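# Move the box beside the blue foam block into the tote

## Task

Find the cardboard box that sits beside a blue foam block. Carry it into the tote near the door so that it rests fully inside, with nothing sticking out past the rim. The other cardboard boxes must stay on their desks. The robot must not tip over or finish leaning. The box has to stay in the tote without the robot holding it.

## Robot and tools

ROBOT. The robot is a Hello Robot Stretch 4 with a single arm. It has an omni-wheel base, a lift that rides up a mast, an arm that telescopes forward, a three-joint wrist and a two-finger gripper. It stands about 1.6 m tall, and its base rim lies within 0.23 m of the base origin. Now and then something outside the robot may briefly nudge a loose object.

FRAMES. The base frame sits on the floor under the base centre, with x forward, y left and z up. hand_pose is reported in this frame and marks a point between the open fingertips. With all wrist joints at zero, its axes line up with the base axes, though the printed position may be a little off. The odometry frame is the base frame as it was when the scene began. base_odometry counts wheel turns only, so slipping shows up as travel. Its heading runs -3.142 to 3.142, with left positive.

execute_actions. Its argument actions is a list holding exactly one action, or none. An empty list simply returns the state and the images. An action holds "base", "joints" or both, and may add "pace" and "contact_limits". {"end_of_arm": "enable_torque"} must be sent on its own. The motions in one action start together but may finish at different times.
- base: one command only, and each is an offset from where the base last measured itself. translate_m drives straight, forward positive, -2 to 2 m. strafe_m slides sideways without turning, left positive, -2 to 2 m. rotate_rad spins in place, counter-clockwise positive, -3.2 to 3.2 rad.
- joints: absolute targets, keyed by name. lift_m 0 to 1.2. arm_m 0 to 0.55 (extension). wrist_yaw_rad -1.134 to 4.276, where 0 points forward, positive turns left and 3.14 is folded back; above 3.4 the arm can get in the way. wrist_pitch_rad -1.117 to 4.259, where 0 is level and 1.57 points down. wrist_roll_rad -1.117 to 4.259, where 0 keeps both fingers level and positive turns clockwise as seen from behind. gripper_m -0.038 to 0.141, the fingertip gap; values below 0 press the fingers together. A joint target outside its range is clipped and still run. Any other bad value or unknown key rejects the call, and nothing moves. A joint you leave out may keep pushing toward its old target.
- pace: "slow", "default", "fast" or "max". The base drives at up to 0.1, 0.3, 0.4 or 0.6 m/s and turns at 1, 2, 3 or 4 rad/s. Once the lift is above 0.2 these limits shrink, down to 0.3 m/s and 1 rad/s at lift 1.2. No action runs longer than 15 s.
- contact_limits: only arm_m can be set, from 0 (lightest) to 0.75, with 0.5 as the default. It sets how hard the arm may push before it halts.
- cameras: a list from head_camera, head_left_camera, head_right_camera, wrist_camera and all. Leaving it out or giving ["all"] returns every camera, and [] returns none. The "pictures" line gives the order of the images.

wait takes seconds (0 to 10). It sends no new command and returns the same output an empty action would.
zoom_image takes camera and region [x0, y0, x1, y1] in pixels, measured from the top-left corner, at most 504x504. It can only zoom the latest full image from that camera.
finished_scene takes scene, the current scene number (1 to 2). It cannot be undone, and it reports whether the task succeeded. Sending a reply without any tool call ends everything.

CAMERAS. head_camera sits at the top of the mast, looking forward and down; turn the base to look elsewhere. head_left_camera and head_right_camera are fisheyes on either side of it, angled more steeply down, and they show the base and the arm. wrist_camera looks along the fingers, with the fingertips near the bottom of its frame.

READINGS. lidar_m gives 12 distances in metres, one per 30-degree sector. Sector 1 points ahead, and they count counter-clockwise: sector 4 is left, 7 is behind, 10 is right. "-" means nothing was seen, or something closer than 0.25 m. The lidar covers roughly 0.15 m up to the robot's height, so table tops show up. It can miss glass, thin legs and things behind the robot. wrist_depth_mm is a 7x7 grid of median depths from 100 to 2000 mm, read from the top left, and it includes the robot's own body. base_tilt is in degrees, with forward and right positive. If turned_by_wheels and turned_by_imu differ by more than about 0.1 rad, the base hit something or slipped, and the heading error is about their difference. motor_effort is a percentage, with the peak during the action in brackets. For wheel_0, wheel_1 and wheel_2, positive turns the base right. Both readings carry noise and a fixed bias.

STATUS. "done" for the base means the wheels turned as commanded, even if they slipped. "off_target" means the part stopped short and may still be pushing. "contact_stop_at_<key>" means it met resistance; the part drops its target, and the lift, arm or wheels may go slack. "limit_stop_at_<name>" is a built-in limit. "limit_stop_at_tilt" means the robot leans more than 6 degrees, and the lift, arm and wheels go slack until it leans less. "limit_stop_at_own_body" is a self-collision stop, and moving away is still allowed. "torque_fault" means a wrist or gripper motor went limp; send enable_torque. on_its_own reports things you did not command, and there "held at" means the target, not the position. If a result reports a stop, the rest of that reply's calls are skipped.

GRIPPING. Command a gap smaller than the object's width. The further below the width, the tighter the squeeze, and the object is drawn toward the wrist by up to about a third of that difference. Neither the gripper reading nor "done" proves a grasp; at a command of 0 or more, a firm grip shows as a clear change in gripper_m effort. If the fingertips get stuck on a surface, raise the lift.

CAUTIONS. To unfold at the start, send lift_m 0.4 and wrist_yaw_rad 0 together. Self-collision stops are likely when pitch is below -0.2 and roll is below -0.4 or above 4. Do not drive or turn with more than 1 kg in the gripper and arm_m above 0.2, especially at fast paces. Avoid steady pushes or pulls, high grips and high contact limits, since these can tip the robot. Avoid drops, slams and hard hits, and do not knock the other boxes off their desks. Let the box rest on its own, fully inside the tote, before you end the scene. Shorter robot motion time is better.

Each tool is called after "Emit:" as name([rows], argument=value, ...), one row to a line, values as JSON.

## Session

Emit:
execute_actions([
  {"joints":{"lift_m":0.4,"wrist_yaw_rad":0}},
])

Scene clock: 2.40 s.
base_odometry: x=+0.000 y=+0.000 heading=+0.000 (m, m, rad; odometry frame)
turned_by_wheels: +0.000 (rad since the last result)
turned_by_imu: -0.001 (rad since the last result)
base_tilt: forward=-0.4 right=+0.0 (deg)
lidar_m: 0.99 1.38 2.10 0.97 0.85 0.89 0.85 0.76 0.79 0.89 0.79 0.81
base_status: not commanded
joint_positions: lift_m=+0.400 arm_m=-0.001 wrist_yaw_rad=+0.001 wrist_pitch_rad=+0.003 wrist_roll_rad=-0.019 gripper_m=+0.057
joint_status: all done
motor_effort: lift_m=+22(21) arm_m=-1(1) wrist_yaw_rad=+0(5) wrist_pitch_rad=-6(6) wrist_roll_rad=-1(1) gripper_m=-1(0) wheel_0=+0(0) wheel_1=-1(1) wheel_2=+1(0) (%)
hand_pose: x=+0.4582 y=-0.0872 z=+0.5771 quat_wxyz=(+1.000, -0.010, +0.002, +0.000) (m; base frame)
wrist_depth_mm: 1661 1921 1397 1008 768 615 535 / 1708 1921 1430 991 778 627 539 / 1661 1921 1430 1008 788 621 549 / 1661 1921 1464 1025 788 647 544 / 1708 1863 1464 1042 750 627 549 / 1661 1863 192 1008 200 615 549 / 1229 1182 1397 120 778 597 554
pictures: head_camera, head_left_camera, head_right_camera, wrist_camera
Images, in order (width x height): head_camera 420x560, head_left_camera 420x672, head_right_camera 420x672, wrist_camera 616x392.

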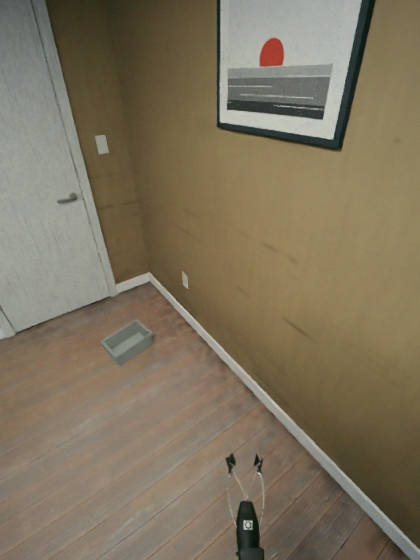

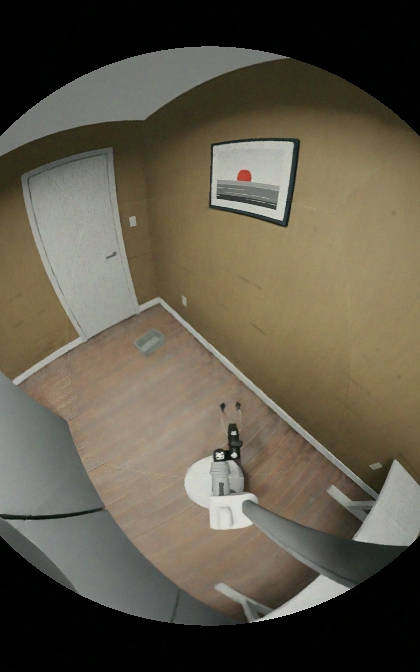

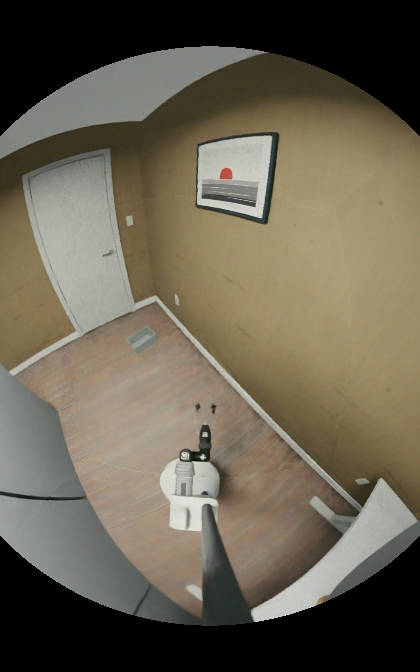

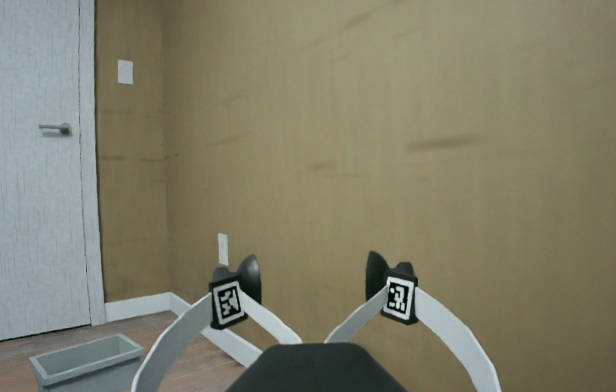

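Emit:
execute_actions([
  {"base":{"rotate_rad":-2.6}},
], cameras=["head_camera","head_left_camera"])

Scene clock: 5.17 s.
base_odometry: x=+0.000 y=+0.000 heading=-2.600 (m, m, rad; odometry frame)
turned_by_wheels: -2.600 (rad since the last result)
turned_by_imu: -2.569 (rad since the last result)
base_tilt: forward=-0.3 right=+0.0 (deg)
lidar_m: 0.77 0.78 0.90 0.80 0.80 1.00 1.37 2.15 0.97 0.86 0.89 0.85
base_status: done
joint_positions: lift_m=+0.400 arm_m=-0.001 wrist_yaw_rad=+0.000 wrist_pitch_rad=+0.003 wrist_roll_rad=-0.019 gripper_m=+0.057
joint_status: not commanded
motor_effort: lift_m=+20(22) arm_m=-1(1) wrist_yaw_rad=+1(1) wrist_pitch_rad=-6(6) wrist_roll_rad=-1(1) gripper_m=-1(1) wheel_0=-1(8) wheel_1=-1(8) wheel_2=-1(10) (%)
hand_pose: x=+0.4582 y=-0.0874 z=+0.5772 quat_wxyz=(+1.000, -0.010, +0.002, +0.000) (m; base frame)
wrist_depth_mm: 1336 1336 1366 1397 1464 1336 976 / 1281 1336 1366 1430 1464 1336 991 / 750 854 676 723 798 842 917 / 1308 1308 1397 1430 1464 1229 991 / 1308 1336 1366 1430 1464 1229 976 / 1308 1366 191 1464 198 1205 976 / 1336 1336 1397 120 1336 1182 1025
pictures: head_camera, head_left_camera
Images, in order (width x height): head_camera 420x560, head_left_camera 420x672.

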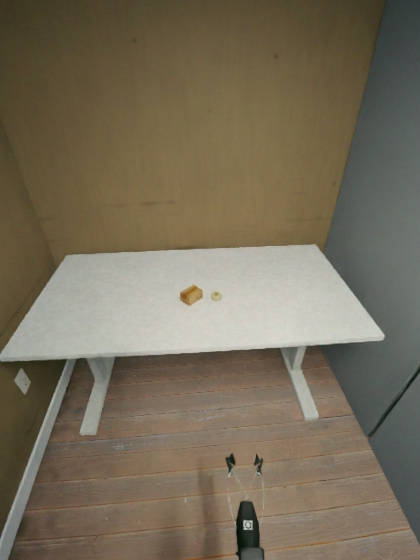

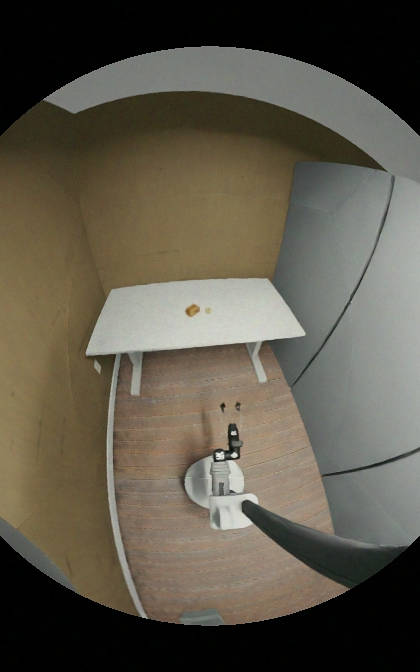

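Not this one. Back out, then strafe.

Emit:
execute_actions([
  {"base":{"strafe_m":-0.35},"pace":"fast"},
], cameras=[])

Emit:
execute_actions([
  {"base":{"translate_m":-1.35},"pace":"fast"},
], cameras=[])

Emit:
execute_actions([
  {"base":{"rotate_rad":-0.8}},
], cameras=["head_right_camera"])

Scene clock: 7.63 s.
base_odometry: x=-0.180 y=+0.300 heading=-2.600 (m, m, rad; odometry frame)
turned_by_wheels: +0.000 (rad since the last result)
turned_by_imu: -0.002 (rad since the last result)
base_tilt: forward=-0.4 right=-0.1 (deg)
lidar_m: 0.81 0.82 1.06 1.14 1.17 1.42 1.47 0.93 0.59 0.50 0.53 0.66
base_status: done
joint_positions: lift_m=+0.400 arm_m=-0.001 wrist_yaw_rad=+0.000 wrist_pitch_rad=+0.003 wrist_roll_rad=-0.019 gripper_m=+0.057
joint_status: not commanded
motor_effort: lift_m=+20(20) arm_m=-1(1) wrist_yaw_rad=-1(0) wrist_pitch_rad=-6(6) wrist_roll_rad=-1(0) gripper_m=-2(2) wheel_0=-1(9) wheel_1=+1(13) wheel_2=-1(1) (%)
hand_pose: x=+0.4582 y=-0.0874 z=+0.5772 quat_wxyz=(+1.000, -0.010, +0.002, +0.000) (m; base frame)
wrist_depth_mm: 1336 1366 1397 1430 1182 715 549 / 1366 1397 1397 1430 1281 732 544 / 750 854 917 931 960 732 554 / 1366 1366 1430 1499 1308 750 569 / 1430 1430 1430 1464 1098 750 574 / 1397 1397 191 1464 198 715 564 / 1366 1281 1430 120 1182 654 559
pictures: none
No camera images: the call's "cameras" was empty. Leave "cameras" out to get every camera's image.

Scene clock: 12.37 s.
base_odometry: x=+0.977 y=+0.995 heading=-2.600 (m, m, rad; odometry frame)
turned_by_wheels: +0.000 (rad since the last result)
turned_by_imu: +0.005 (rad since the last result)
base_tilt: forward=-0.3 right=+0.0 (deg)
lidar_m: 1.91 1.63 1.04 0.37 0.34 0.77 0.71 0.72 0.97 1.89 0.75 0.91
base_status: done
joint_positions: lift_m=+0.400 arm_m=-0.001 wrist_yaw_rad=+0.000 wrist_pitch_rad=+0.003 wrist_roll_rad=-0.019 gripper_m=+0.057
joint_status: not commanded
motor_effort: lift_m=+20(20) arm_m=-1(1) wrist_yaw_rad=-1(0) wrist_pitch_rad=-6(6) wrist_roll_rad=-1(1) gripper_m=-1(3) wheel_0=+2(5) wheel_1=+0(7) wheel_2=+0(12) (%)
hand_pose: x=+0.4582 y=-0.0874 z=+0.5772 quat_wxyz=(+1.000, -0.010, +0.002, +0.000) (m; base frame)
wrist_depth_mm: 1921 - - - 1708 1060 778 / - - - - 1756 1060 798 / 1983 - - - 1808 1098 798 / 1983 - - - 1863 1078 788 / 1921 - - - 1537 1098 798 / 1808 - 191 1983 200 1042 788 / 1430 1336 1499 120 1430 946 809
pictures: none
No camera images: the call's "cameras" was empty. Leave "cameras" out to get every camera's image.

Scene clock: 13.90 s.
base_odometry: x=+0.977 y=+0.995 heading=+2.883 (m, m, rad; odometry frame)
turned_by_wheels: -0.800 (rad since the last result)
turned_by_imu: -0.791 (rad since the last result)
base_tilt: forward=-0.3 right=-0.1 (deg)
lidar_m: 0.79 1.17 2.17 1.23 0.96 0.36 0.37 0.74 0.72 0.80 1.19 0.76
base_status: done
joint_positions: lift_m=+0.400 arm_m=-0.001 wrist_yaw_rad=+0.000 wrist_pitch_rad=+0.003 wrist_roll_rad=-0.019 gripper_m=+0.057
joint_status: not commanded
motor_effort: lift_m=+20(20) arm_m=-1(1) wrist_yaw_rad=+1(1) wrist_pitch_rad=-6(6) wrist_roll_rad=-1(1) gripper_m=+0(2) wheel_0=-1(5) wheel_1=+1(7) wheel_2=+0(6) (%)
hand_pose: x=+0.4582 y=-0.0874 z=+0.5772 quat_wxyz=(+1.000, -0.010, +0.002, +0.000) (m; base frame)
wrist_depth_mm: 1308 960 750 621 530 597 - / 1308 976 759 627 530 591 - / 1336 991 759 627 544 574 - / 1336 1008 768 647 544 574 - / 1397 1008 778 640 525 580 - / 1464 1042 191 640 198 585 1756 / 1397 1025 798 120 539 508 1281
pictures: head_right_camera
Images, in order (width x height): head_right_camera 420x672.

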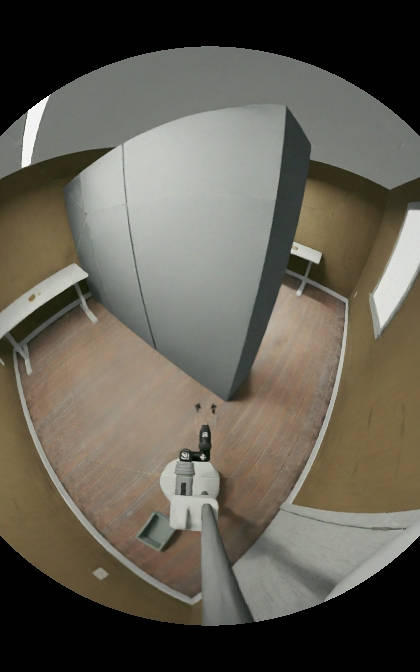

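Emit:
execute_actions([
  {"base":{"rotate_rad":-0.75}},
], cameras=[])

Emit:
execute_actions([
  {"base":{"translate_m":2},"pace":"max"},
], cameras=["head_camera","head_left_camera"])

Scene clock: 15.70 s.
base_odometry: x=+0.977 y=+0.995 heading=+2.133 (m, m, rad; odometry frame)
turned_by_wheels: -0.750 (rad since the last result)
turned_by_imu: -0.741 (rad since the last result)
base_tilt: forward=-0.3 right=+0.0 (deg)
lidar_m: 2.04 0.75 0.92 1.98 1.60 1.04 0.61 0.51 0.79 0.70 0.72 0.97
base_status: done
joint_positions: lift_m=+0.400 arm_m=-0.001 wrist_yaw_rad=+0.000 wrist_pitch_rad=+0.003 wrist_roll_rad=-0.019 gripper_m=+0.057
joint_status: not commanded
motor_effort: lift_m=+20(20) arm_m=-1(1) wrist_yaw_rad=+1(3) wrist_pitch_rad=-6(6) wrist_roll_rad=-1(1) gripper_m=-3(2) wheel_0=+0(6) wheel_1=+1(7) wheel_2=+1(8) (%)
hand_pose: x=+0.4582 y=-0.0874 z=+0.5772 quat_wxyz=(+1.000, -0.010, +0.002, +0.000) (m; base frame)
wrist_depth_mm: 554 904 - - 1863 1098 842 / 554 904 - - 1983 1138 820 / 559 917 - - 1983 1160 831 / 549 878 - - - 1160 831 / 544 878 - - 1708 1160 842 / 539 842 191 1983 198 1098 842 / 530 691 1464 120 1366 991 854
pictures: none
No camera images: the call's "cameras" was empty. Leave "cameras" out to get every camera's image.

Scene clock: 20.97 s.
base_odometry: x=-0.090 y=+2.687 heading=+2.133 (m, m, rad; odometry frame)
turned_by_wheels: +0.000 (rad since the last result)
turned_by_imu: -0.010 (rad since the last result)
base_tilt: forward=-0.3 right=+0.0 (deg)
lidar_m: 1.32 1.04 1.25 2.42 1.30 0.90 1.19 0.83 0.51 0.43 0.45 0.59
base_status: done
joint_positions: lift_m=+0.400 arm_m=-0.001 wrist_yaw_rad=+0.000 wrist_pitch_rad=+0.003 wrist_roll_rad=-0.019 gripper_m=+0.057
joint_status: not commanded
motor_effort: lift_m=+20(20) arm_m=-1(1) wrist_yaw_rad=-1(1) wrist_pitch_rad=-6(6) wrist_roll_rad=-1(1) gripper_m=-2(2) wheel_0=-2(3) wheel_1=+0(8) wheel_2=+1(14) (%)
hand_pose: x=+0.4582 y=-0.0874 z=+0.5773 quat_wxyz=(+1.000, -0.010, +0.002, +0.000) (m; base frame)
wrist_depth_mm: 1464 1499 1537 1576 1118 654 484 / 1499 1499 1499 1576 1160 668 500 / 1464 1499 1576 1576 1138 683 508 / 1078 1499 1576 1576 1160 691 508 / 1138 1618 1576 1576 1008 691 512 / 1499 1576 192 1618 198 661 508 / 1255 1308 1464 120 1118 597 512
pictures: head_camera, head_left_camera
Images, in order (width x height): head_camera 420x560, head_left_camera 420x672.

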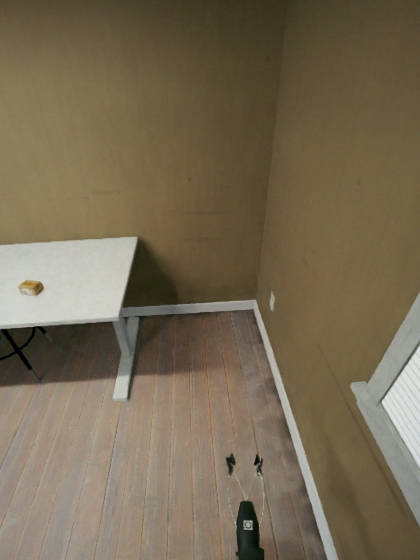

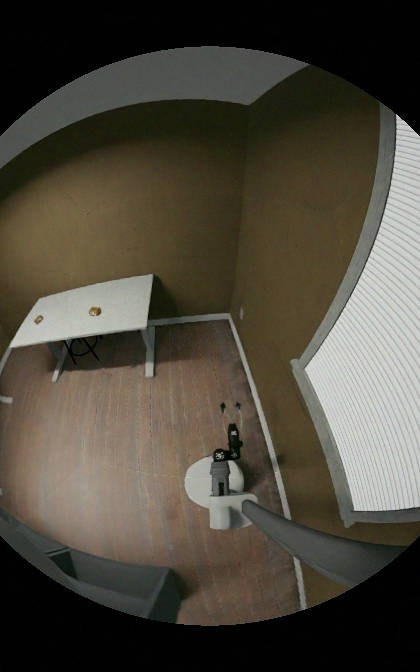

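Emit:
execute_actions([
  {"base":{"rotate_rad":1.68}},
], cameras=[])

Emit:
execute_actions([
  {"base":{"translate_m":1.5},"joints":{"lift_m":0.75,"gripper_m":0.14,"wrist_pitch_rad":0.4},"pace":"max"},
])

Scene clock: 23.37 s.
base_odometry: x=-0.090 y=+2.687 heading=-2.470 (m, m, rad; odometry frame)
turned_by_wheels: +1.680 (rad since the last result)
turned_by_imu: +1.659 (rad since the last result)
base_tilt: forward=-0.5 right=+0.0 (deg)
lidar_m: 2.42 1.11 0.92 2.01 0.70 0.48 0.44 0.48 0.65 1.38 1.04 1.36
base_status: done
joint_positions: lift_m=+0.400 arm_m=-0.001 wrist_yaw_rad=+0.000 wrist_pitch_rad=+0.003 wrist_roll_rad=-0.019 gripper_m=+0.057
joint_status: not commanded
motor_effort: lift_m=+20(20) arm_m=-1(1) wrist_yaw_rad=+1(1) wrist_pitch_rad=-6(6) wrist_roll_rad=-1(0) gripper_m=+0(1) wheel_0=+1(6) wheel_1=-1(6) wheel_2=+1(8) (%)
hand_pose: x=+0.4582 y=-0.0874 z=+0.5773 quat_wxyz=(+1.000, -0.010, +0.002, +0.000) (m; base frame)
wrist_depth_mm: 1708 - - - - - - / 1921 - - - - - - / 1863 - - - - - - / 1863 - - - - - - / 1921 - - - - - - / 1464 1863 191 - 199 1808 1808 / 1255 1336 1499 120 1430 1205 1308
pictures: none
No camera images: the call's "cameras" was empty. Leave "cameras" out to get every camera's image.

Scene clock: 27.63 s.
base_odometry: x=-1.264 y=+1.754 heading=-2.470 (m, m, rad; odometry frame)
turned_by_wheels: +0.000 (rad since the last result)
turned_by_imu: -0.008 (rad since the last result)
base_tilt: forward=-0.4 right=-0.1 (deg)
lidar_m: 0.93 0.95 0.82 0.79 0.83 1.14 1.97 1.48 1.01 0.91 0.96 1.01
base_status: done
joint_positions: lift_m=+0.750 arm_m=-0.001 wrist_yaw_rad=+0.000 wrist_pitch_rad=+0.402 wrist_roll_rad=-0.019 gripper_m=+0.140
joint_status: all done
motor_effort: lift_m=+21(24) arm_m=-1(1) wrist_yaw_rad=+0(0) wrist_pitch_rad=-5(8) wrist_roll_rad=-1(0) gripper_m=+1(2) wheel_0=-2(3) wheel_1=+0(7) wheel_2=+1(10) (%)
hand_pose: x=+0.4352 y=-0.0874 z=+0.8153 quat_wxyz=(+0.980, -0.009, +0.200, +0.002) (m; base frame)
wrist_depth_mm: 1366 1397 1397 1430 1366 1430 1430 / 1430 1499 1430 1464 1499 1464 1464 / 946 891 866 831 831 878 878 / 1618 1618 1708 1708 1708 1661 1756 / 1708 1618 1708 1708 1756 1537 1661 / 1397 1281 1336 1397 1308 1255 1366 / 1182 1182 1255 120 1160 1138 1160
pictures: head_camera, head_left_camera, head_right_camera, wrist_camera
Images, in order (width x height): head_camera 420x560, head_left_camera 420x672, head_right_camera 420x672, wrist_camera 616x392.

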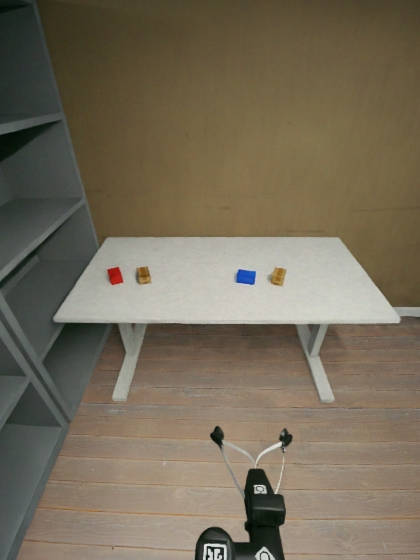

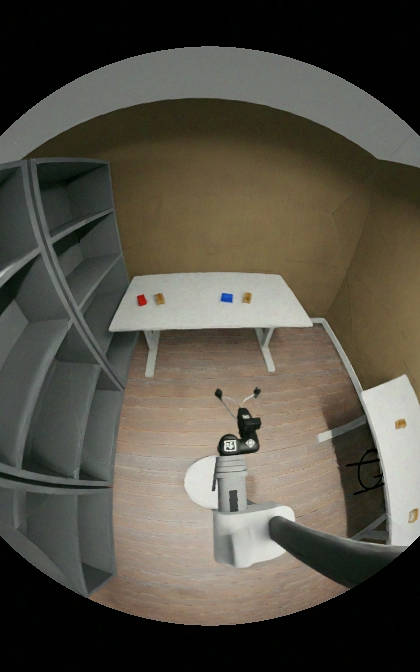

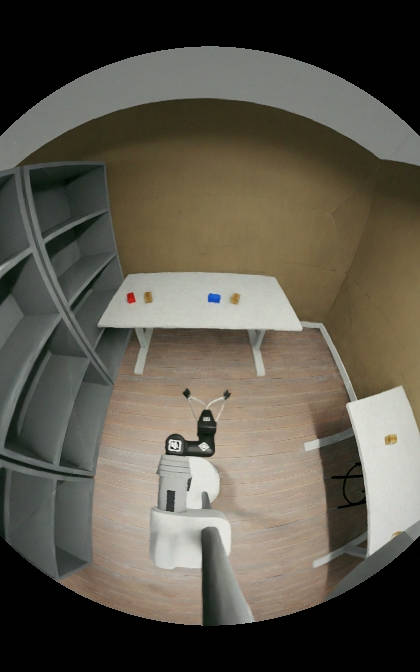

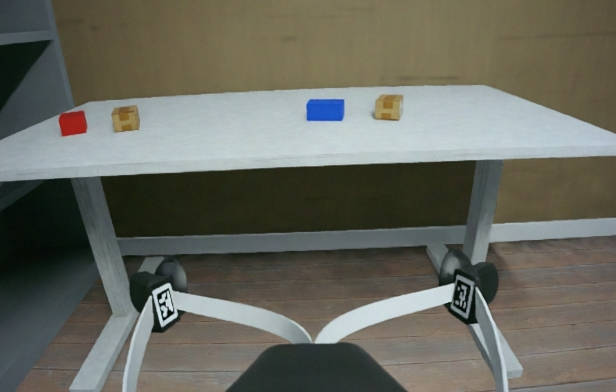

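Emit:
execute_actions([
  {"base":{"strafe_m":-0.22},"joints":{"lift_m":0.9,"wrist_pitch_rad":1.0}},
], cameras=[])

Emit:
execute_actions([
  {"base":{"translate_m":0.5},"joints":{"arm_m":0.3}},
], cameras=["head_camera","wrist_camera"])

Scene clock: 30.03 s.
base_odometry: x=-1.401 y=+1.926 heading=-2.470 (m, m, rad; odometry frame)
turned_by_wheels: +0.000 (rad since the last result)
turned_by_imu: -0.001 (rad since the last result)
base_tilt: forward=-0.2 right=-0.1 (deg)
lidar_m: 0.94 0.96 1.10 1.00 1.04 1.44 1.97 1.13 0.74 0.68 0.74 1.00
base_status: done
joint_positions: lift_m=+0.900 arm_m=-0.001 wrist_yaw_rad=+0.000 wrist_pitch_rad=+1.001 wrist_roll_rad=-0.019 gripper_m=+0.140
joint_status: all done
motor_effort: lift_m=+22(24) arm_m=-1(1) wrist_yaw_rad=+1(1) wrist_pitch_rad=-2(4) wrist_roll_rad=-1(1) gripper_m=+1(1) wheel_0=+0(8) wheel_1=+1(9) wheel_2=+0(4) (%)
hand_pose: x=+0.3254 y=-0.0874 z=+0.8351 quat_wxyz=(+0.877, -0.008, +0.480, +0.005) (m; base frame)
wrist_depth_mm: 1576 1661 1618 1661 1708 1618 1618 / 1499 1537 1576 1499 1464 1499 1499 / 1397 1366 1397 1366 1366 1336 1366 / 1255 1281 1229 1255 1255 1229 1205 / 1160 1160 1138 1160 1160 1138 1138 / 1078 1025 1025 1025 1025 1008 1042 / 1008 991 991 120 991 960 976
pictures: none
No camera images: the call's "cameras" was empty. Leave "cameras" out to get every camera's image.

Scene clock: 33.17 s.
base_odometry: x=-1.792 y=+1.615 heading=-2.470 (m, m, rad; odometry frame)
turned_by_wheels: +0.000 (rad since the last result)
turned_by_imu: -0.003 (rad since the last result)
base_tilt: forward=-0.4 right=-0.1 (deg)
lidar_m: 0.44 0.45 0.62 1.02 1.05 1.45 2.47 1.05 0.74 0.72 0.68 0.49
base_status: done
joint_positions: lift_m=+0.900 arm_m=+0.299 wrist_yaw_rad=+0.000 wrist_pitch_rad=+1.001 wrist_roll_rad=-0.019 gripper_m=+0.140
joint_status: all done
motor_effort: lift_m=+21(22) arm_m=+5(7) wrist_yaw_rad=+0(3) wrist_pitch_rad=-3(3) wrist_roll_rad=-1(0) gripper_m=+2(0) wheel_0=-1(4) wheel_1=-1(5) wheel_2=+1(12) (%)
hand_pose: x=+0.6256 y=-0.0874 z=+0.8351 quat_wxyz=(+0.877, -0.009, +0.480, +0.005) (m; base frame)
wrist_depth_mm: 544 539 530 521 521 525 521 / 488 480 480 473 469 466 469 / 439 430 430 424 427 418 421 / 379 347 387 343 389 384 379 / 364 357 362 353 357 351 351 / 336 324 322 329 322 314 325 / 312 309 312 120 309 303 301
pictures: head_camera, wrist_camera
Images, in order (width x height): head_camera 420x560, wrist_camera 616x392.

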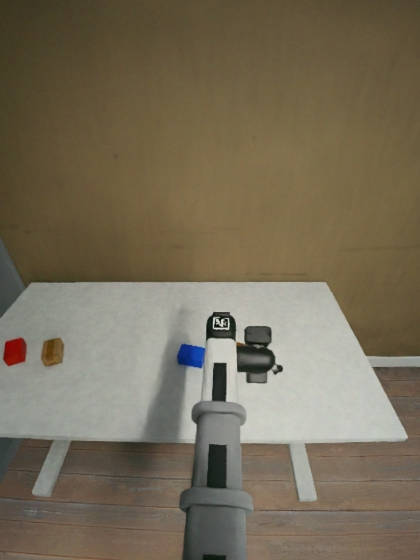

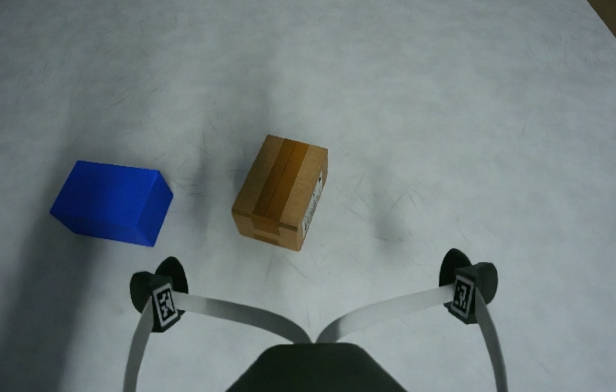

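Emit:
execute_actions([
  {"base":{"strafe_m":0.03},"joints":{"arm_m":0.42,"wrist_roll_rad":0.25,"gripper_m":0.12}},
], cameras=[])

Emit:
execute_actions([
  {"joints":{"lift_m":0.835},"pace":"slow"},
], cameras=["wrist_camera"])

Scene clock: 34.93 s.
base_odometry: x=-1.774 y=+1.591 heading=-2.470 (m, m, rad; odometry frame)
turned_by_wheels: +0.000 (rad since the last result)
turned_by_imu: -0.001 (rad since the last result)
base_tilt: forward=-0.3 right=-0.1 (deg)
lidar_m: 0.42 0.47 0.62 0.97 1.04 1.42 2.49 1.08 0.73 0.73 0.67 0.47
base_status: done
joint_positions: lift_m=+0.900 arm_m=+0.419 wrist_yaw_rad=+0.000 wrist_pitch_rad=+1.001 wrist_roll_rad=+0.249 gripper_m=+0.120
joint_status: all done
motor_effort: lift_m=+21(22) arm_m=+5(6) wrist_yaw_rad=+1(1) wrist_pitch_rad=-4(3) wrist_roll_rad=+1(8) gripper_m=+1(1) wheel_0=-1(10) wheel_1=-2(8) wheel_2=+0(3) (%)
hand_pose: x=+0.7456 y=-0.0874 z=+0.8351 quat_wxyz=(+0.871, +0.109, +0.476, -0.060) (m; base frame)
wrist_depth_mm: 554 585 554 521 492 462 445 / 564 525 496 466 445 424 404 / 500 469 452 427 404 384 370 / 452 430 407 389 370 355 343 / 410 392 375 362 343 329 319 / 375 357 332 282 282 297 298 / 347 287 319 117 297 287 279
pictures: none
No camera images: the call's "cameras" was empty. Leave "cameras" out to get every camera's image.

Scene clock: 36.37 s.
base_odometry: x=-1.774 y=+1.591 heading=-2.470 (m, m, rad; odometry frame)
turned_by_wheels: +0.000 (rad since the last result)
turned_by_imu: +0.000 (rad since the last result)
base_tilt: forward=-0.3 right=+0.0 (deg)
lidar_m: 0.42 0.44 0.60 0.99 1.02 1.41 2.48 1.10 0.75 0.73 0.69 0.49
base_status: not commanded
joint_positions: lift_m=+0.835 arm_m=+0.419 wrist_yaw_rad=+0.000 wrist_pitch_rad=+1.001 wrist_roll_rad=+0.249 gripper_m=+0.120
joint_status: all done
motor_effort: lift_m=+17(21) arm_m=+5(5) wrist_yaw_rad=+1(0) wrist_pitch_rad=-4(3) wrist_roll_rad=+1(1) gripper_m=+0(1) wheel_0=-1(1) wheel_1=-2(2) wheel_2=+0(0) (%)
hand_pose: x=+0.7456 y=-0.0874 z=+0.7705 quat_wxyz=(+0.871, +0.109, +0.476, -0.060) (m; base frame)
wrist_depth_mm: 530 477 442 413 392 370 355 / 455 424 397 377 355 340 327 / 399 379 357 340 324 312 300 / 362 343 327 312 298 286 278 / 327 315 301 235 271 264 257 / 300 240 267 216 217 239 238 / 233 226 262 117 239 232 226
pictures: wrist_camera
Images, in order (width x height): wrist_camera 616x392.

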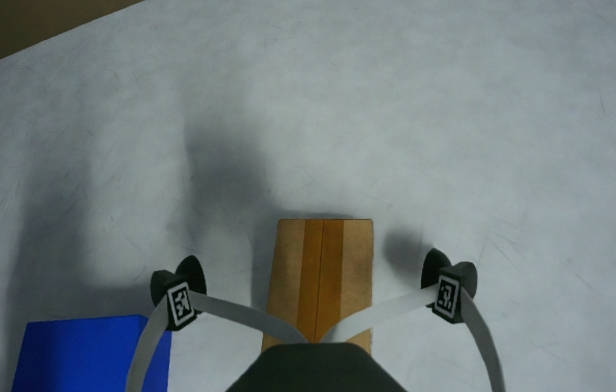

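Emit:
execute_actions([
  {"joints":{"lift_m":0.805,"arm_m":0.39,"gripper_m":0.1},"pace":"slow"},
], cameras=["wrist_camera"])

Emit:
execute_actions([
  {"joints":{"gripper_m":0.01}},
], cameras=[])

Emit:
execute_actions([
  {"joints":{"lift_m":0.9}},
], cameras=["wrist_camera"])

Scene clock: 38.03 s.
base_odometry: x=-1.774 y=+1.591 heading=-2.470 (m, m, rad; odometry frame)
turned_by_wheels: +0.000 (rad since the last result)
turned_by_imu: +0.000 (rad since the last result)
base_tilt: forward=-0.4 right=+0.0 (deg)
lidar_m: 0.43 0.46 0.60 0.98 1.05 1.40 2.47 1.11 0.76 0.75 0.70 0.47
base_status: not commanded
joint_positions: lift_m=+0.806 arm_m=+0.391 wrist_yaw_rad=+0.002 wrist_pitch_rad=+0.989 wrist_roll_rad=+0.247 gripper_m=+0.100
joint_status: all done
on_its_own: wrist_pitch_rad is at rest, and its effort (+32) is outside its rest range (-23 to +23)
motor_effort: lift_m=+12(17) arm_m=-7(5) wrist_yaw_rad=-4(4) wrist_pitch_rad=+32(32) wrist_roll_rad=+9(9) gripper_m=+1(1) wheel_0=-2(2) wheel_1=-2(2) wheel_2=+0(0) (%)
hand_pose: x=+0.7209 y=-0.0871 z=+0.7428 quat_wxyz=(+0.874, +0.108, +0.471, -0.058) (m; base frame)
wrist_depth_mm: 488 452 415 392 366 347 338 / 427 394 373 349 330 317 307 / 373 353 332 317 301 289 277 / 334 320 301 229 273 264 256 / 301 290 274 211 252 243 236 / 224 227 199 197 226 221 219 / 208 208 238 118 219 210 206
pictures: wrist_camera
Images, in order (width x height): wrist_camera 616x392.

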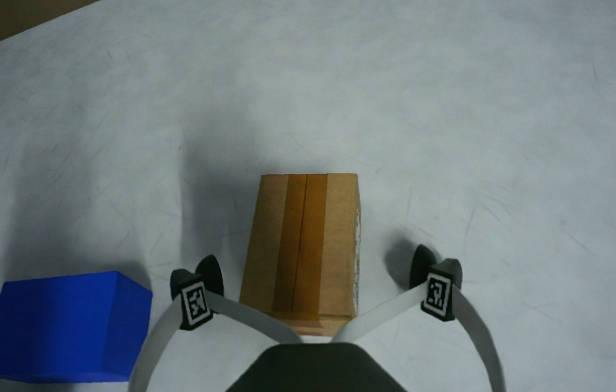

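Scene clock: 39.73 s.
base_odometry: x=-1.774 y=+1.591 heading=-2.471 (m, m, rad; odometry frame)
turned_by_wheels: +0.000 (rad since the last result)
turned_by_imu: -0.001 (rad since the last result)
base_tilt: forward=-0.4 right=-0.1 (deg)
lidar_m: 0.44 0.47 0.60 0.98 1.03 1.40 2.48 1.12 0.77 0.74 0.68 0.48
base_status: not commanded
joint_positions: lift_m=+0.805 arm_m=+0.391 wrist_yaw_rad=-0.001 wrist_pitch_rad=+1.001 wrist_roll_rad=+0.249 gripper_m=+0.010
joint_status: all done
motor_effort: lift_m=+17(17) arm_m=-5(7) wrist_yaw_rad=+1(10) wrist_pitch_rad=-4(32) wrist_roll_rad=+1(9) gripper_m=-19(20) wheel_0=-3(6) wheel_1=-2(2) wheel_2=-2(2) (%)
hand_pose: x=+0.7173 y=-0.0875 z=+0.7405 quat_wxyz=(+0.870, +0.109, +0.476, -0.060) (m; base frame)
wrist_depth_mm: 455 421 392 366 347 329 317 / 404 377 351 334 315 300 291 / 357 338 317 300 289 274 265 / 320 306 290 213 265 253 246 / 291 277 266 195 242 236 228 / 215 220 183 184 183 215 212 / 207 208 230 164 213 204 201
pictures: none
No camera images: the call's "cameras" was empty. Leave "cameras" out to get every camera's image.

Scene clock: 41.13 s.
base_odometry: x=-1.774 y=+1.591 heading=-2.471 (m, m, rad; odometry frame)
turned_by_wheels: +0.000 (rad since the last result)
turned_by_imu: +0.000 (rad since the last result)
base_tilt: forward=-0.4 right=-0.1 (deg)
lidar_m: 0.42 0.45 0.59 0.99 1.03 1.44 2.48 1.07 0.76 0.73 0.68 0.48
base_status: not commanded
joint_positions: lift_m=+0.900 arm_m=+0.391 wrist_yaw_rad=-0.001 wrist_pitch_rad=+1.002 wrist_roll_rad=+0.249 gripper_m=+0.010
joint_status: all done
motor_effort: lift_m=+22(23) arm_m=-5(6) wrist_yaw_rad=+0(3) wrist_pitch_rad=-4(4) wrist_roll_rad=+1(1) gripper_m=-21(19) wheel_0=-4(3) wheel_1=-2(2) wheel_2=-2(2) (%)
hand_pose: x=+0.7173 y=-0.0875 z=+0.8350 quat_wxyz=(+0.870, +0.109, +0.476, -0.060) (m; base frame)
wrist_depth_mm: 585 603 554 517 484 459 442 / 564 530 492 466 439 421 404 / 496 473 445 424 402 387 373 / 445 427 407 211 370 357 342 / 407 394 373 195 340 330 319 / 373 310 183 185 184 301 297 / 343 282 317 209 300 286 278
pictures: wrist_camera
Images, in order (width x height): wrist_camera 616x392.

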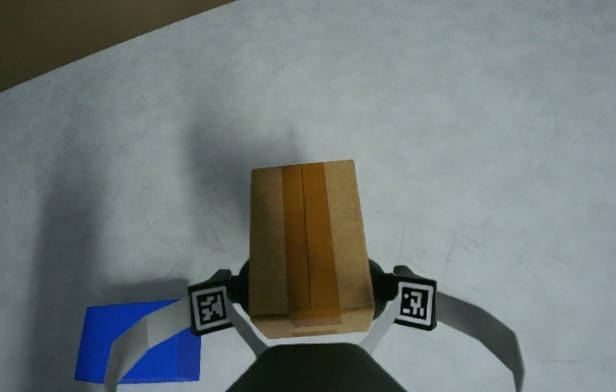

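Emit:
execute_actions([
  {"base":{"translate_m":-1.9},"joints":{"arm_m":0},"pace":"fast"},
], cameras=[])

Emit:
execute_actions([
  {"base":{"rotate_rad":1.59},"joints":{"lift_m":0.4}},
], cameras=[])

Emit:
execute_actions([
  {"base":{"translate_m":1.9},"pace":"max"},
], cameras=["head_camera","wrist_camera"])

Scene clock: 47.90 s.
base_odometry: x=-0.285 y=+2.773 heading=-2.471 (m, m, rad; odometry frame)
turned_by_wheels: +0.000 (rad since the last result)
turned_by_imu: +0.007 (rad since the last result)
base_tilt: forward=-0.3 right=-0.1 (deg)
lidar_m: 2.31 1.43 1.03 1.30 0.84 0.56 0.54 0.58 0.84 1.00 0.84 1.10
base_status: done
joint_positions: lift_m=+0.900 arm_m=+0.001 wrist_yaw_rad=+0.000 wrist_pitch_rad=+1.002 wrist_roll_rad=+0.250 gripper_m=+0.010
joint_status: all done
motor_effort: lift_m=+22(22) arm_m=-5(8) wrist_yaw_rad=+1(1) wrist_pitch_rad=-6(5) wrist_roll_rad=+0(1) gripper_m=-20(22) wheel_0=-1(7) wheel_1=+0(6) wheel_2=-1(12) (%)
hand_pose: x=+0.3272 y=-0.0874 z=+0.8350 quat_wxyz=(+0.870, +0.109, +0.477, -0.060) (m; base frame)
wrist_depth_mm: 1983 1921 1756 1661 1499 1499 1397 / 1808 1708 1618 1537 1430 1336 1308 / 1576 1537 1430 1366 1308 1229 1182 / 1430 1366 1308 211 1182 1160 1118 / 1308 1229 1160 195 1098 1060 1025 / 1229 1182 183 184 183 960 960 / 1098 1042 1025 549 946 917 904
pictures: none
No camera images: the call's "cameras" was empty. Leave "cameras" out to get every camera's image.

Scene clock: 50.83 s.
base_odometry: x=-0.285 y=+2.773 heading=-0.881 (m, m, rad; odometry frame)
turned_by_wheels: +1.590 (rad since the last result)
turned_by_imu: +1.570 (rad since the last result)
base_tilt: forward=-0.4 right=+0.0 (deg)
lidar_m: 1.41 0.77 0.55 0.54 0.58 0.87 0.86 0.80 1.16 2.35 1.38 1.03
base_status: done
joint_positions: lift_m=+0.400 arm_m=+0.001 wrist_yaw_rad=+0.000 wrist_pitch_rad=+1.002 wrist_roll_rad=+0.250 gripper_m=+0.010
joint_status: all done
motor_effort: lift_m=+17(21) arm_m=-5(5) wrist_yaw_rad=+1(2) wrist_pitch_rad=-5(6) wrist_roll_rad=+0(1) gripper_m=-20(21) wheel_0=+0(4) wheel_1=-1(7) wheel_2=+0(5) (%)
hand_pose: x=+0.3272 y=-0.0874 z=+0.3353 quat_wxyz=(+0.870, +0.109, +0.476, -0.060) (m; base frame)
wrist_depth_mm: 1078 991 917 878 820 788 732 / 946 878 831 768 732 699 691 / 854 798 741 707 683 640 621 / 750 707 683 212 621 591 569 / 683 640 621 195 569 559 535 / 627 603 183 183 184 504 492 / 585 554 549 314 500 480 466
pictures: none
No camera images: the call's "cameras" was empty. Leave "cameras" out to get every camera's image.

Scene clock: 55.90 s.
base_odometry: x=+0.924 y=+1.307 heading=-0.881 (m, m, rad; odometry frame)
turned_by_wheels: +0.000 (rad since the last result)
turned_by_imu: -0.010 (rad since the last result)
base_tilt: forward=-0.3 right=+0.0 (deg)
lidar_m: 0.62 0.80 0.59 0.53 0.58 0.83 2.47 0.58 0.64 1.83 1.80 1.31
base_status: done
joint_positions: lift_m=+0.400 arm_m=+0.001 wrist_yaw_rad=+0.000 wrist_pitch_rad=+1.002 wrist_roll_rad=+0.250 gripper_m=+0.010
joint_status: not commanded
motor_effort: lift_m=+18(18) arm_m=-5(5) wrist_yaw_rad=+1(1) wrist_pitch_rad=-5(5) wrist_roll_rad=+1(1) gripper_m=-18(21) wheel_0=+0(6) wheel_1=-1(8) wheel_2=+1(12) (%)
hand_pose: x=+0.3272 y=-0.0874 z=+0.3353 quat_wxyz=(+0.870, +0.109, +0.476, -0.060) (m; base frame)
wrist_depth_mm: 960 991 931 820 831 768 741 / 946 891 809 759 741 707 683 / 842 798 750 615 676 654 627 / 759 723 683 212 627 597 574 / 683 654 621 195 569 554 530 / 634 609 183 184 183 508 500 / 580 544 544 315 496 480 469
pictures: head_camera, wrist_camera
Images, in order (width x height): head_camera 420x560, wrist_camera 616x392.

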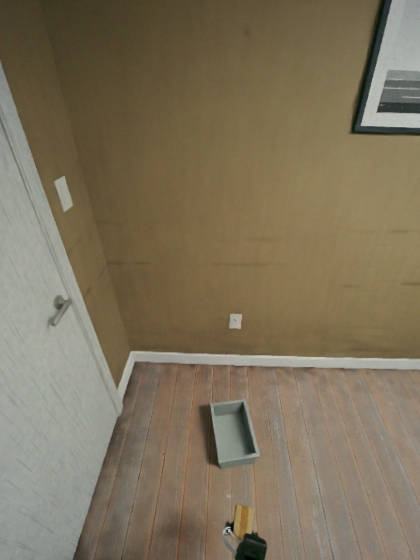

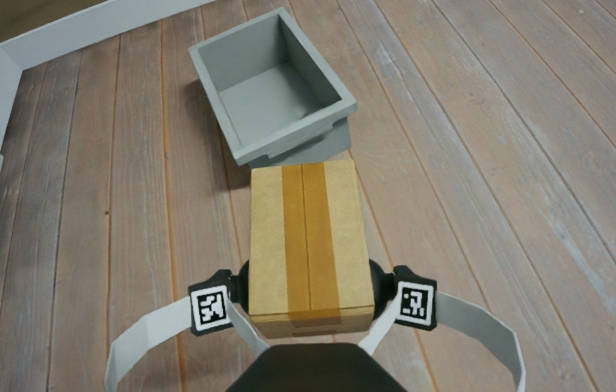

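Emit:
execute_actions([
  {"joints":{"arm_m":0.45,"lift_m":0.3,"wrist_roll_rad":0}},
], cameras=["head_camera","wrist_camera"])

Scene clock: 58.57 s.
base_odometry: x=+0.924 y=+1.307 heading=-0.881 (m, m, rad; odometry frame)
turned_by_wheels: +0.000 (rad since the last result)
turned_by_imu: -0.001 (rad since the last result)
base_tilt: forward=-0.3 right=+0.0 (deg)
lidar_m: 0.63 0.81 0.57 0.54 0.59 0.84 2.47 0.58 0.63 1.79 1.76 1.29
base_status: not commanded
joint_positions: lift_m=+0.300 arm_m=+0.449 wrist_yaw_rad=+0.000 wrist_pitch_rad=+1.002 wrist_roll_rad=+0.000 gripper_m=+0.010
joint_status: all done
motor_effort: lift_m=+17(19) arm_m=+5(6) wrist_yaw_rad=+1(1) wrist_pitch_rad=-5(5) wrist_roll_rad=-1(5) gripper_m=-23(19) wheel_0=+0(0) wheel_1=-1(1) wheel_2=+2(2) (%)
hand_pose: x=+0.7755 y=-0.0874 z=+0.2354 quat_wxyz=(+0.877, +0.000, +0.480, +0.000) (m; base frame)
wrist_depth_mm: 609 609 627 634 640 634 627 / 661 661 654 634 634 627 634 / 609 597 591 580 574 574 564 / 549 544 407 212 521 517 512 / 500 496 377 195 387 484 473 / 462 459 183 183 182 433 436 / 433 418 368 266 334 413 410
pictures: head_camera, wrist_camera
Images, in order (width x height): head_camera 420x560, wrist_camera 616x392.

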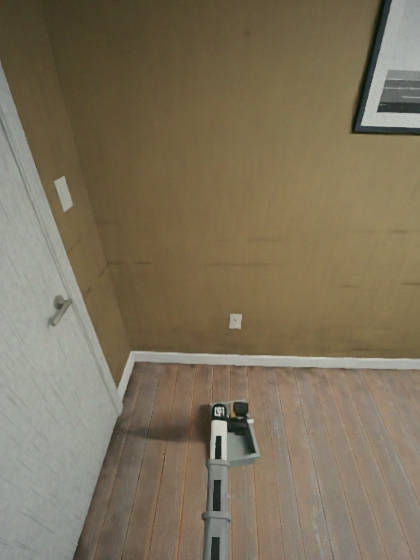

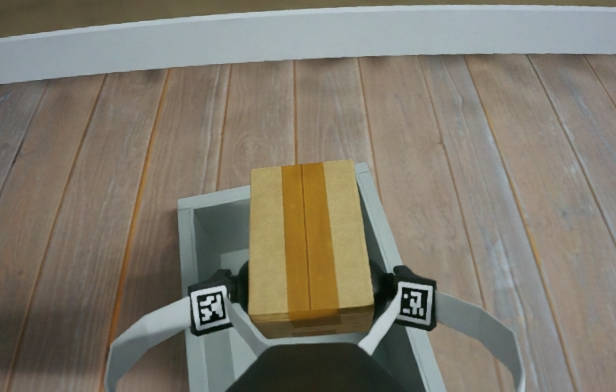

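Emit:
execute_actions([
  {"base":{"strafe_m":0.015},"joints":{"lift_m":0.125},"pace":"slow"},
], cameras=["wrist_camera"])

Emit:
execute_actions([
  {"joints":{"gripper_m":0.08}},
], cameras=[])

Emit:
execute_actions([
  {"joints":{"lift_m":0.3}},
], cameras=["wrist_camera"])

Scene clock: 61.13 s.
base_odometry: x=+0.935 y=+1.317 heading=-0.881 (m, m, rad; odometry frame)
turned_by_wheels: +0.000 (rad since the last result)
turned_by_imu: +0.000 (rad since the last result)
base_tilt: forward=-0.5 right=+0.0 (deg)
lidar_m: 0.81 0.75 0.56 0.52 0.58 0.83 2.36 0.58 0.67 1.78 1.78 1.27
base_status: done
joint_positions: lift_m=+0.125 arm_m=+0.449 wrist_yaw_rad=+0.000 wrist_pitch_rad=+1.002 wrist_roll_rad=+0.000 gripper_m=+0.010
joint_status: all done
motor_effort: lift_m=+17(18) arm_m=+5(5) wrist_yaw_rad=+2(1) wrist_pitch_rad=-4(5) wrist_roll_rad=-1(2) gripper_m=-20(21) wheel_0=+0(1) wheel_1=+1(5) wheel_2=+0(5) (%)
hand_pose: x=+0.7755 y=-0.0874 z=+0.0604 quat_wxyz=(+0.877, +0.000, +0.480, +0.000) (m; base frame)
wrist_depth_mm: 462 455 445 250 253 430 427 / 410 243 256 274 266 384 384 / 370 242 304 322 298 216 345 / 334 206 320 213 304 194 314 / 306 189 293 195 287 194 285 / 282 163 184 183 183 169 156 / 264 156 252 182 251 217 -
pictures: wrist_camera
Images, in order (width x height): wrist_camera 616x392.

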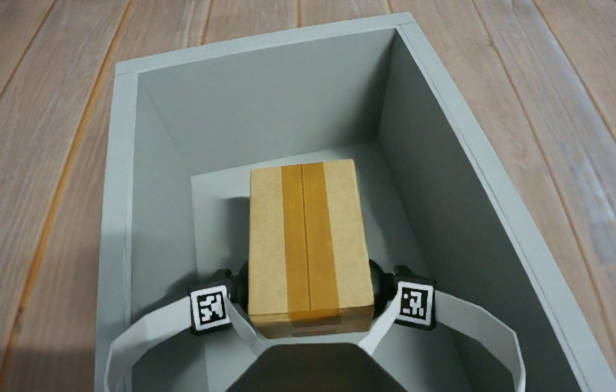

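Scene clock: 62.63 s.
base_odometry: x=+0.935 y=+1.317 heading=-0.881 (m, m, rad; odometry frame)
turned_by_wheels: +0.000 (rad since the last result)
turned_by_imu: +0.000 (rad since the last result)
base_tilt: forward=-0.2 right=+0.0 (deg)
lidar_m: 0.83 0.80 0.57 0.52 0.58 0.80 2.38 0.57 0.64 1.78 1.76 0.65
base_status: not commanded
joint_positions: lift_m=+0.125 arm_m=+0.449 wrist_yaw_rad=+0.000 wrist_pitch_rad=+1.002 wrist_roll_rad=+0.000 gripper_m=+0.080
joint_status: all done
motor_effort: lift_m=+17(17) arm_m=+5(5) wrist_yaw_rad=+1(2) wrist_pitch_rad=-5(5) wrist_roll_rad=-2(1) gripper_m=-2(20) wheel_0=+0(0) wheel_1=+1(1) wheel_2=+0(0) (%)
hand_pose: x=+0.7755 y=-0.0874 z=+0.0604 quat_wxyz=(+0.877, +0.000, +0.480, +0.000) (m; base frame)
wrist_depth_mm: 469 455 445 251 254 430 427 / 413 243 256 273 267 387 384 / 370 247 306 329 297 216 345 / 336 206 324 320 307 194 317 / 307 189 296 241 290 194 285 / 282 168 197 223 198 189 157 / 265 147 252 120 255 186 -
pictures: none
No camera images: the call's "cameras" was empty. Leave "cameras" out to get every camera's image.

Scene clock: 64.43 s.
base_odometry: x=+0.935 y=+1.317 heading=-0.881 (m, m, rad; odometry frame)
turned_by_wheels: +0.000 (rad since the last result)
turned_by_imu: +0.000 (rad since the last result)
base_tilt: forward=-0.4 right=+0.0 (deg)
lidar_m: 0.63 0.79 0.58 0.52 0.58 0.83 2.41 0.57 0.65 1.81 1.80 0.66
base_status: not commanded
joint_positions: lift_m=+0.300 arm_m=+0.449 wrist_yaw_rad=+0.000 wrist_pitch_rad=+1.002 wrist_roll_rad=+0.000 gripper_m=+0.080
joint_status: all done
motor_effort: lift_m=+22(23) arm_m=+5(5) wrist_yaw_rad=+2(0) wrist_pitch_rad=-5(5) wrist_roll_rad=-1(1) gripper_m=-1(1) wheel_0=+0(0) wheel_1=+1(1) wheel_2=+0(0) (%)
hand_pose: x=+0.7755 y=-0.0874 z=+0.2350 quat_wxyz=(+0.877, +0.000, +0.480, +0.000) (m; base frame)
wrist_depth_mm: 609 615 627 627 627 634 627 / 661 661 647 640 634 627 621 / 603 591 585 585 574 564 564 / 544 539 530 418 508 521 517 / 500 500 449 480 427 477 473 / 459 459 198 404 198 439 436 / 430 421 407 120 392 402 410
pictures: wrist_camera
Images, in order (width x height): wrist_camera 616x392.

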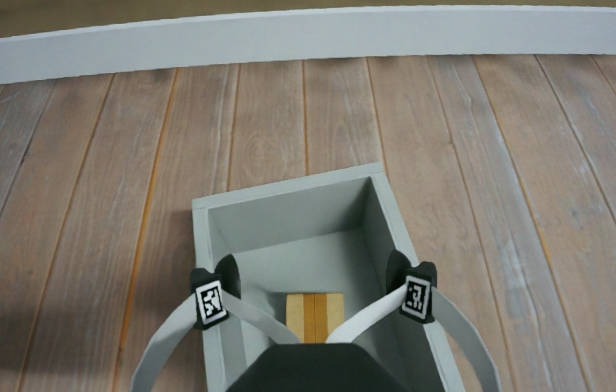

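Emit:
finished_scene(scene=1)

The scene is finished: the task was done.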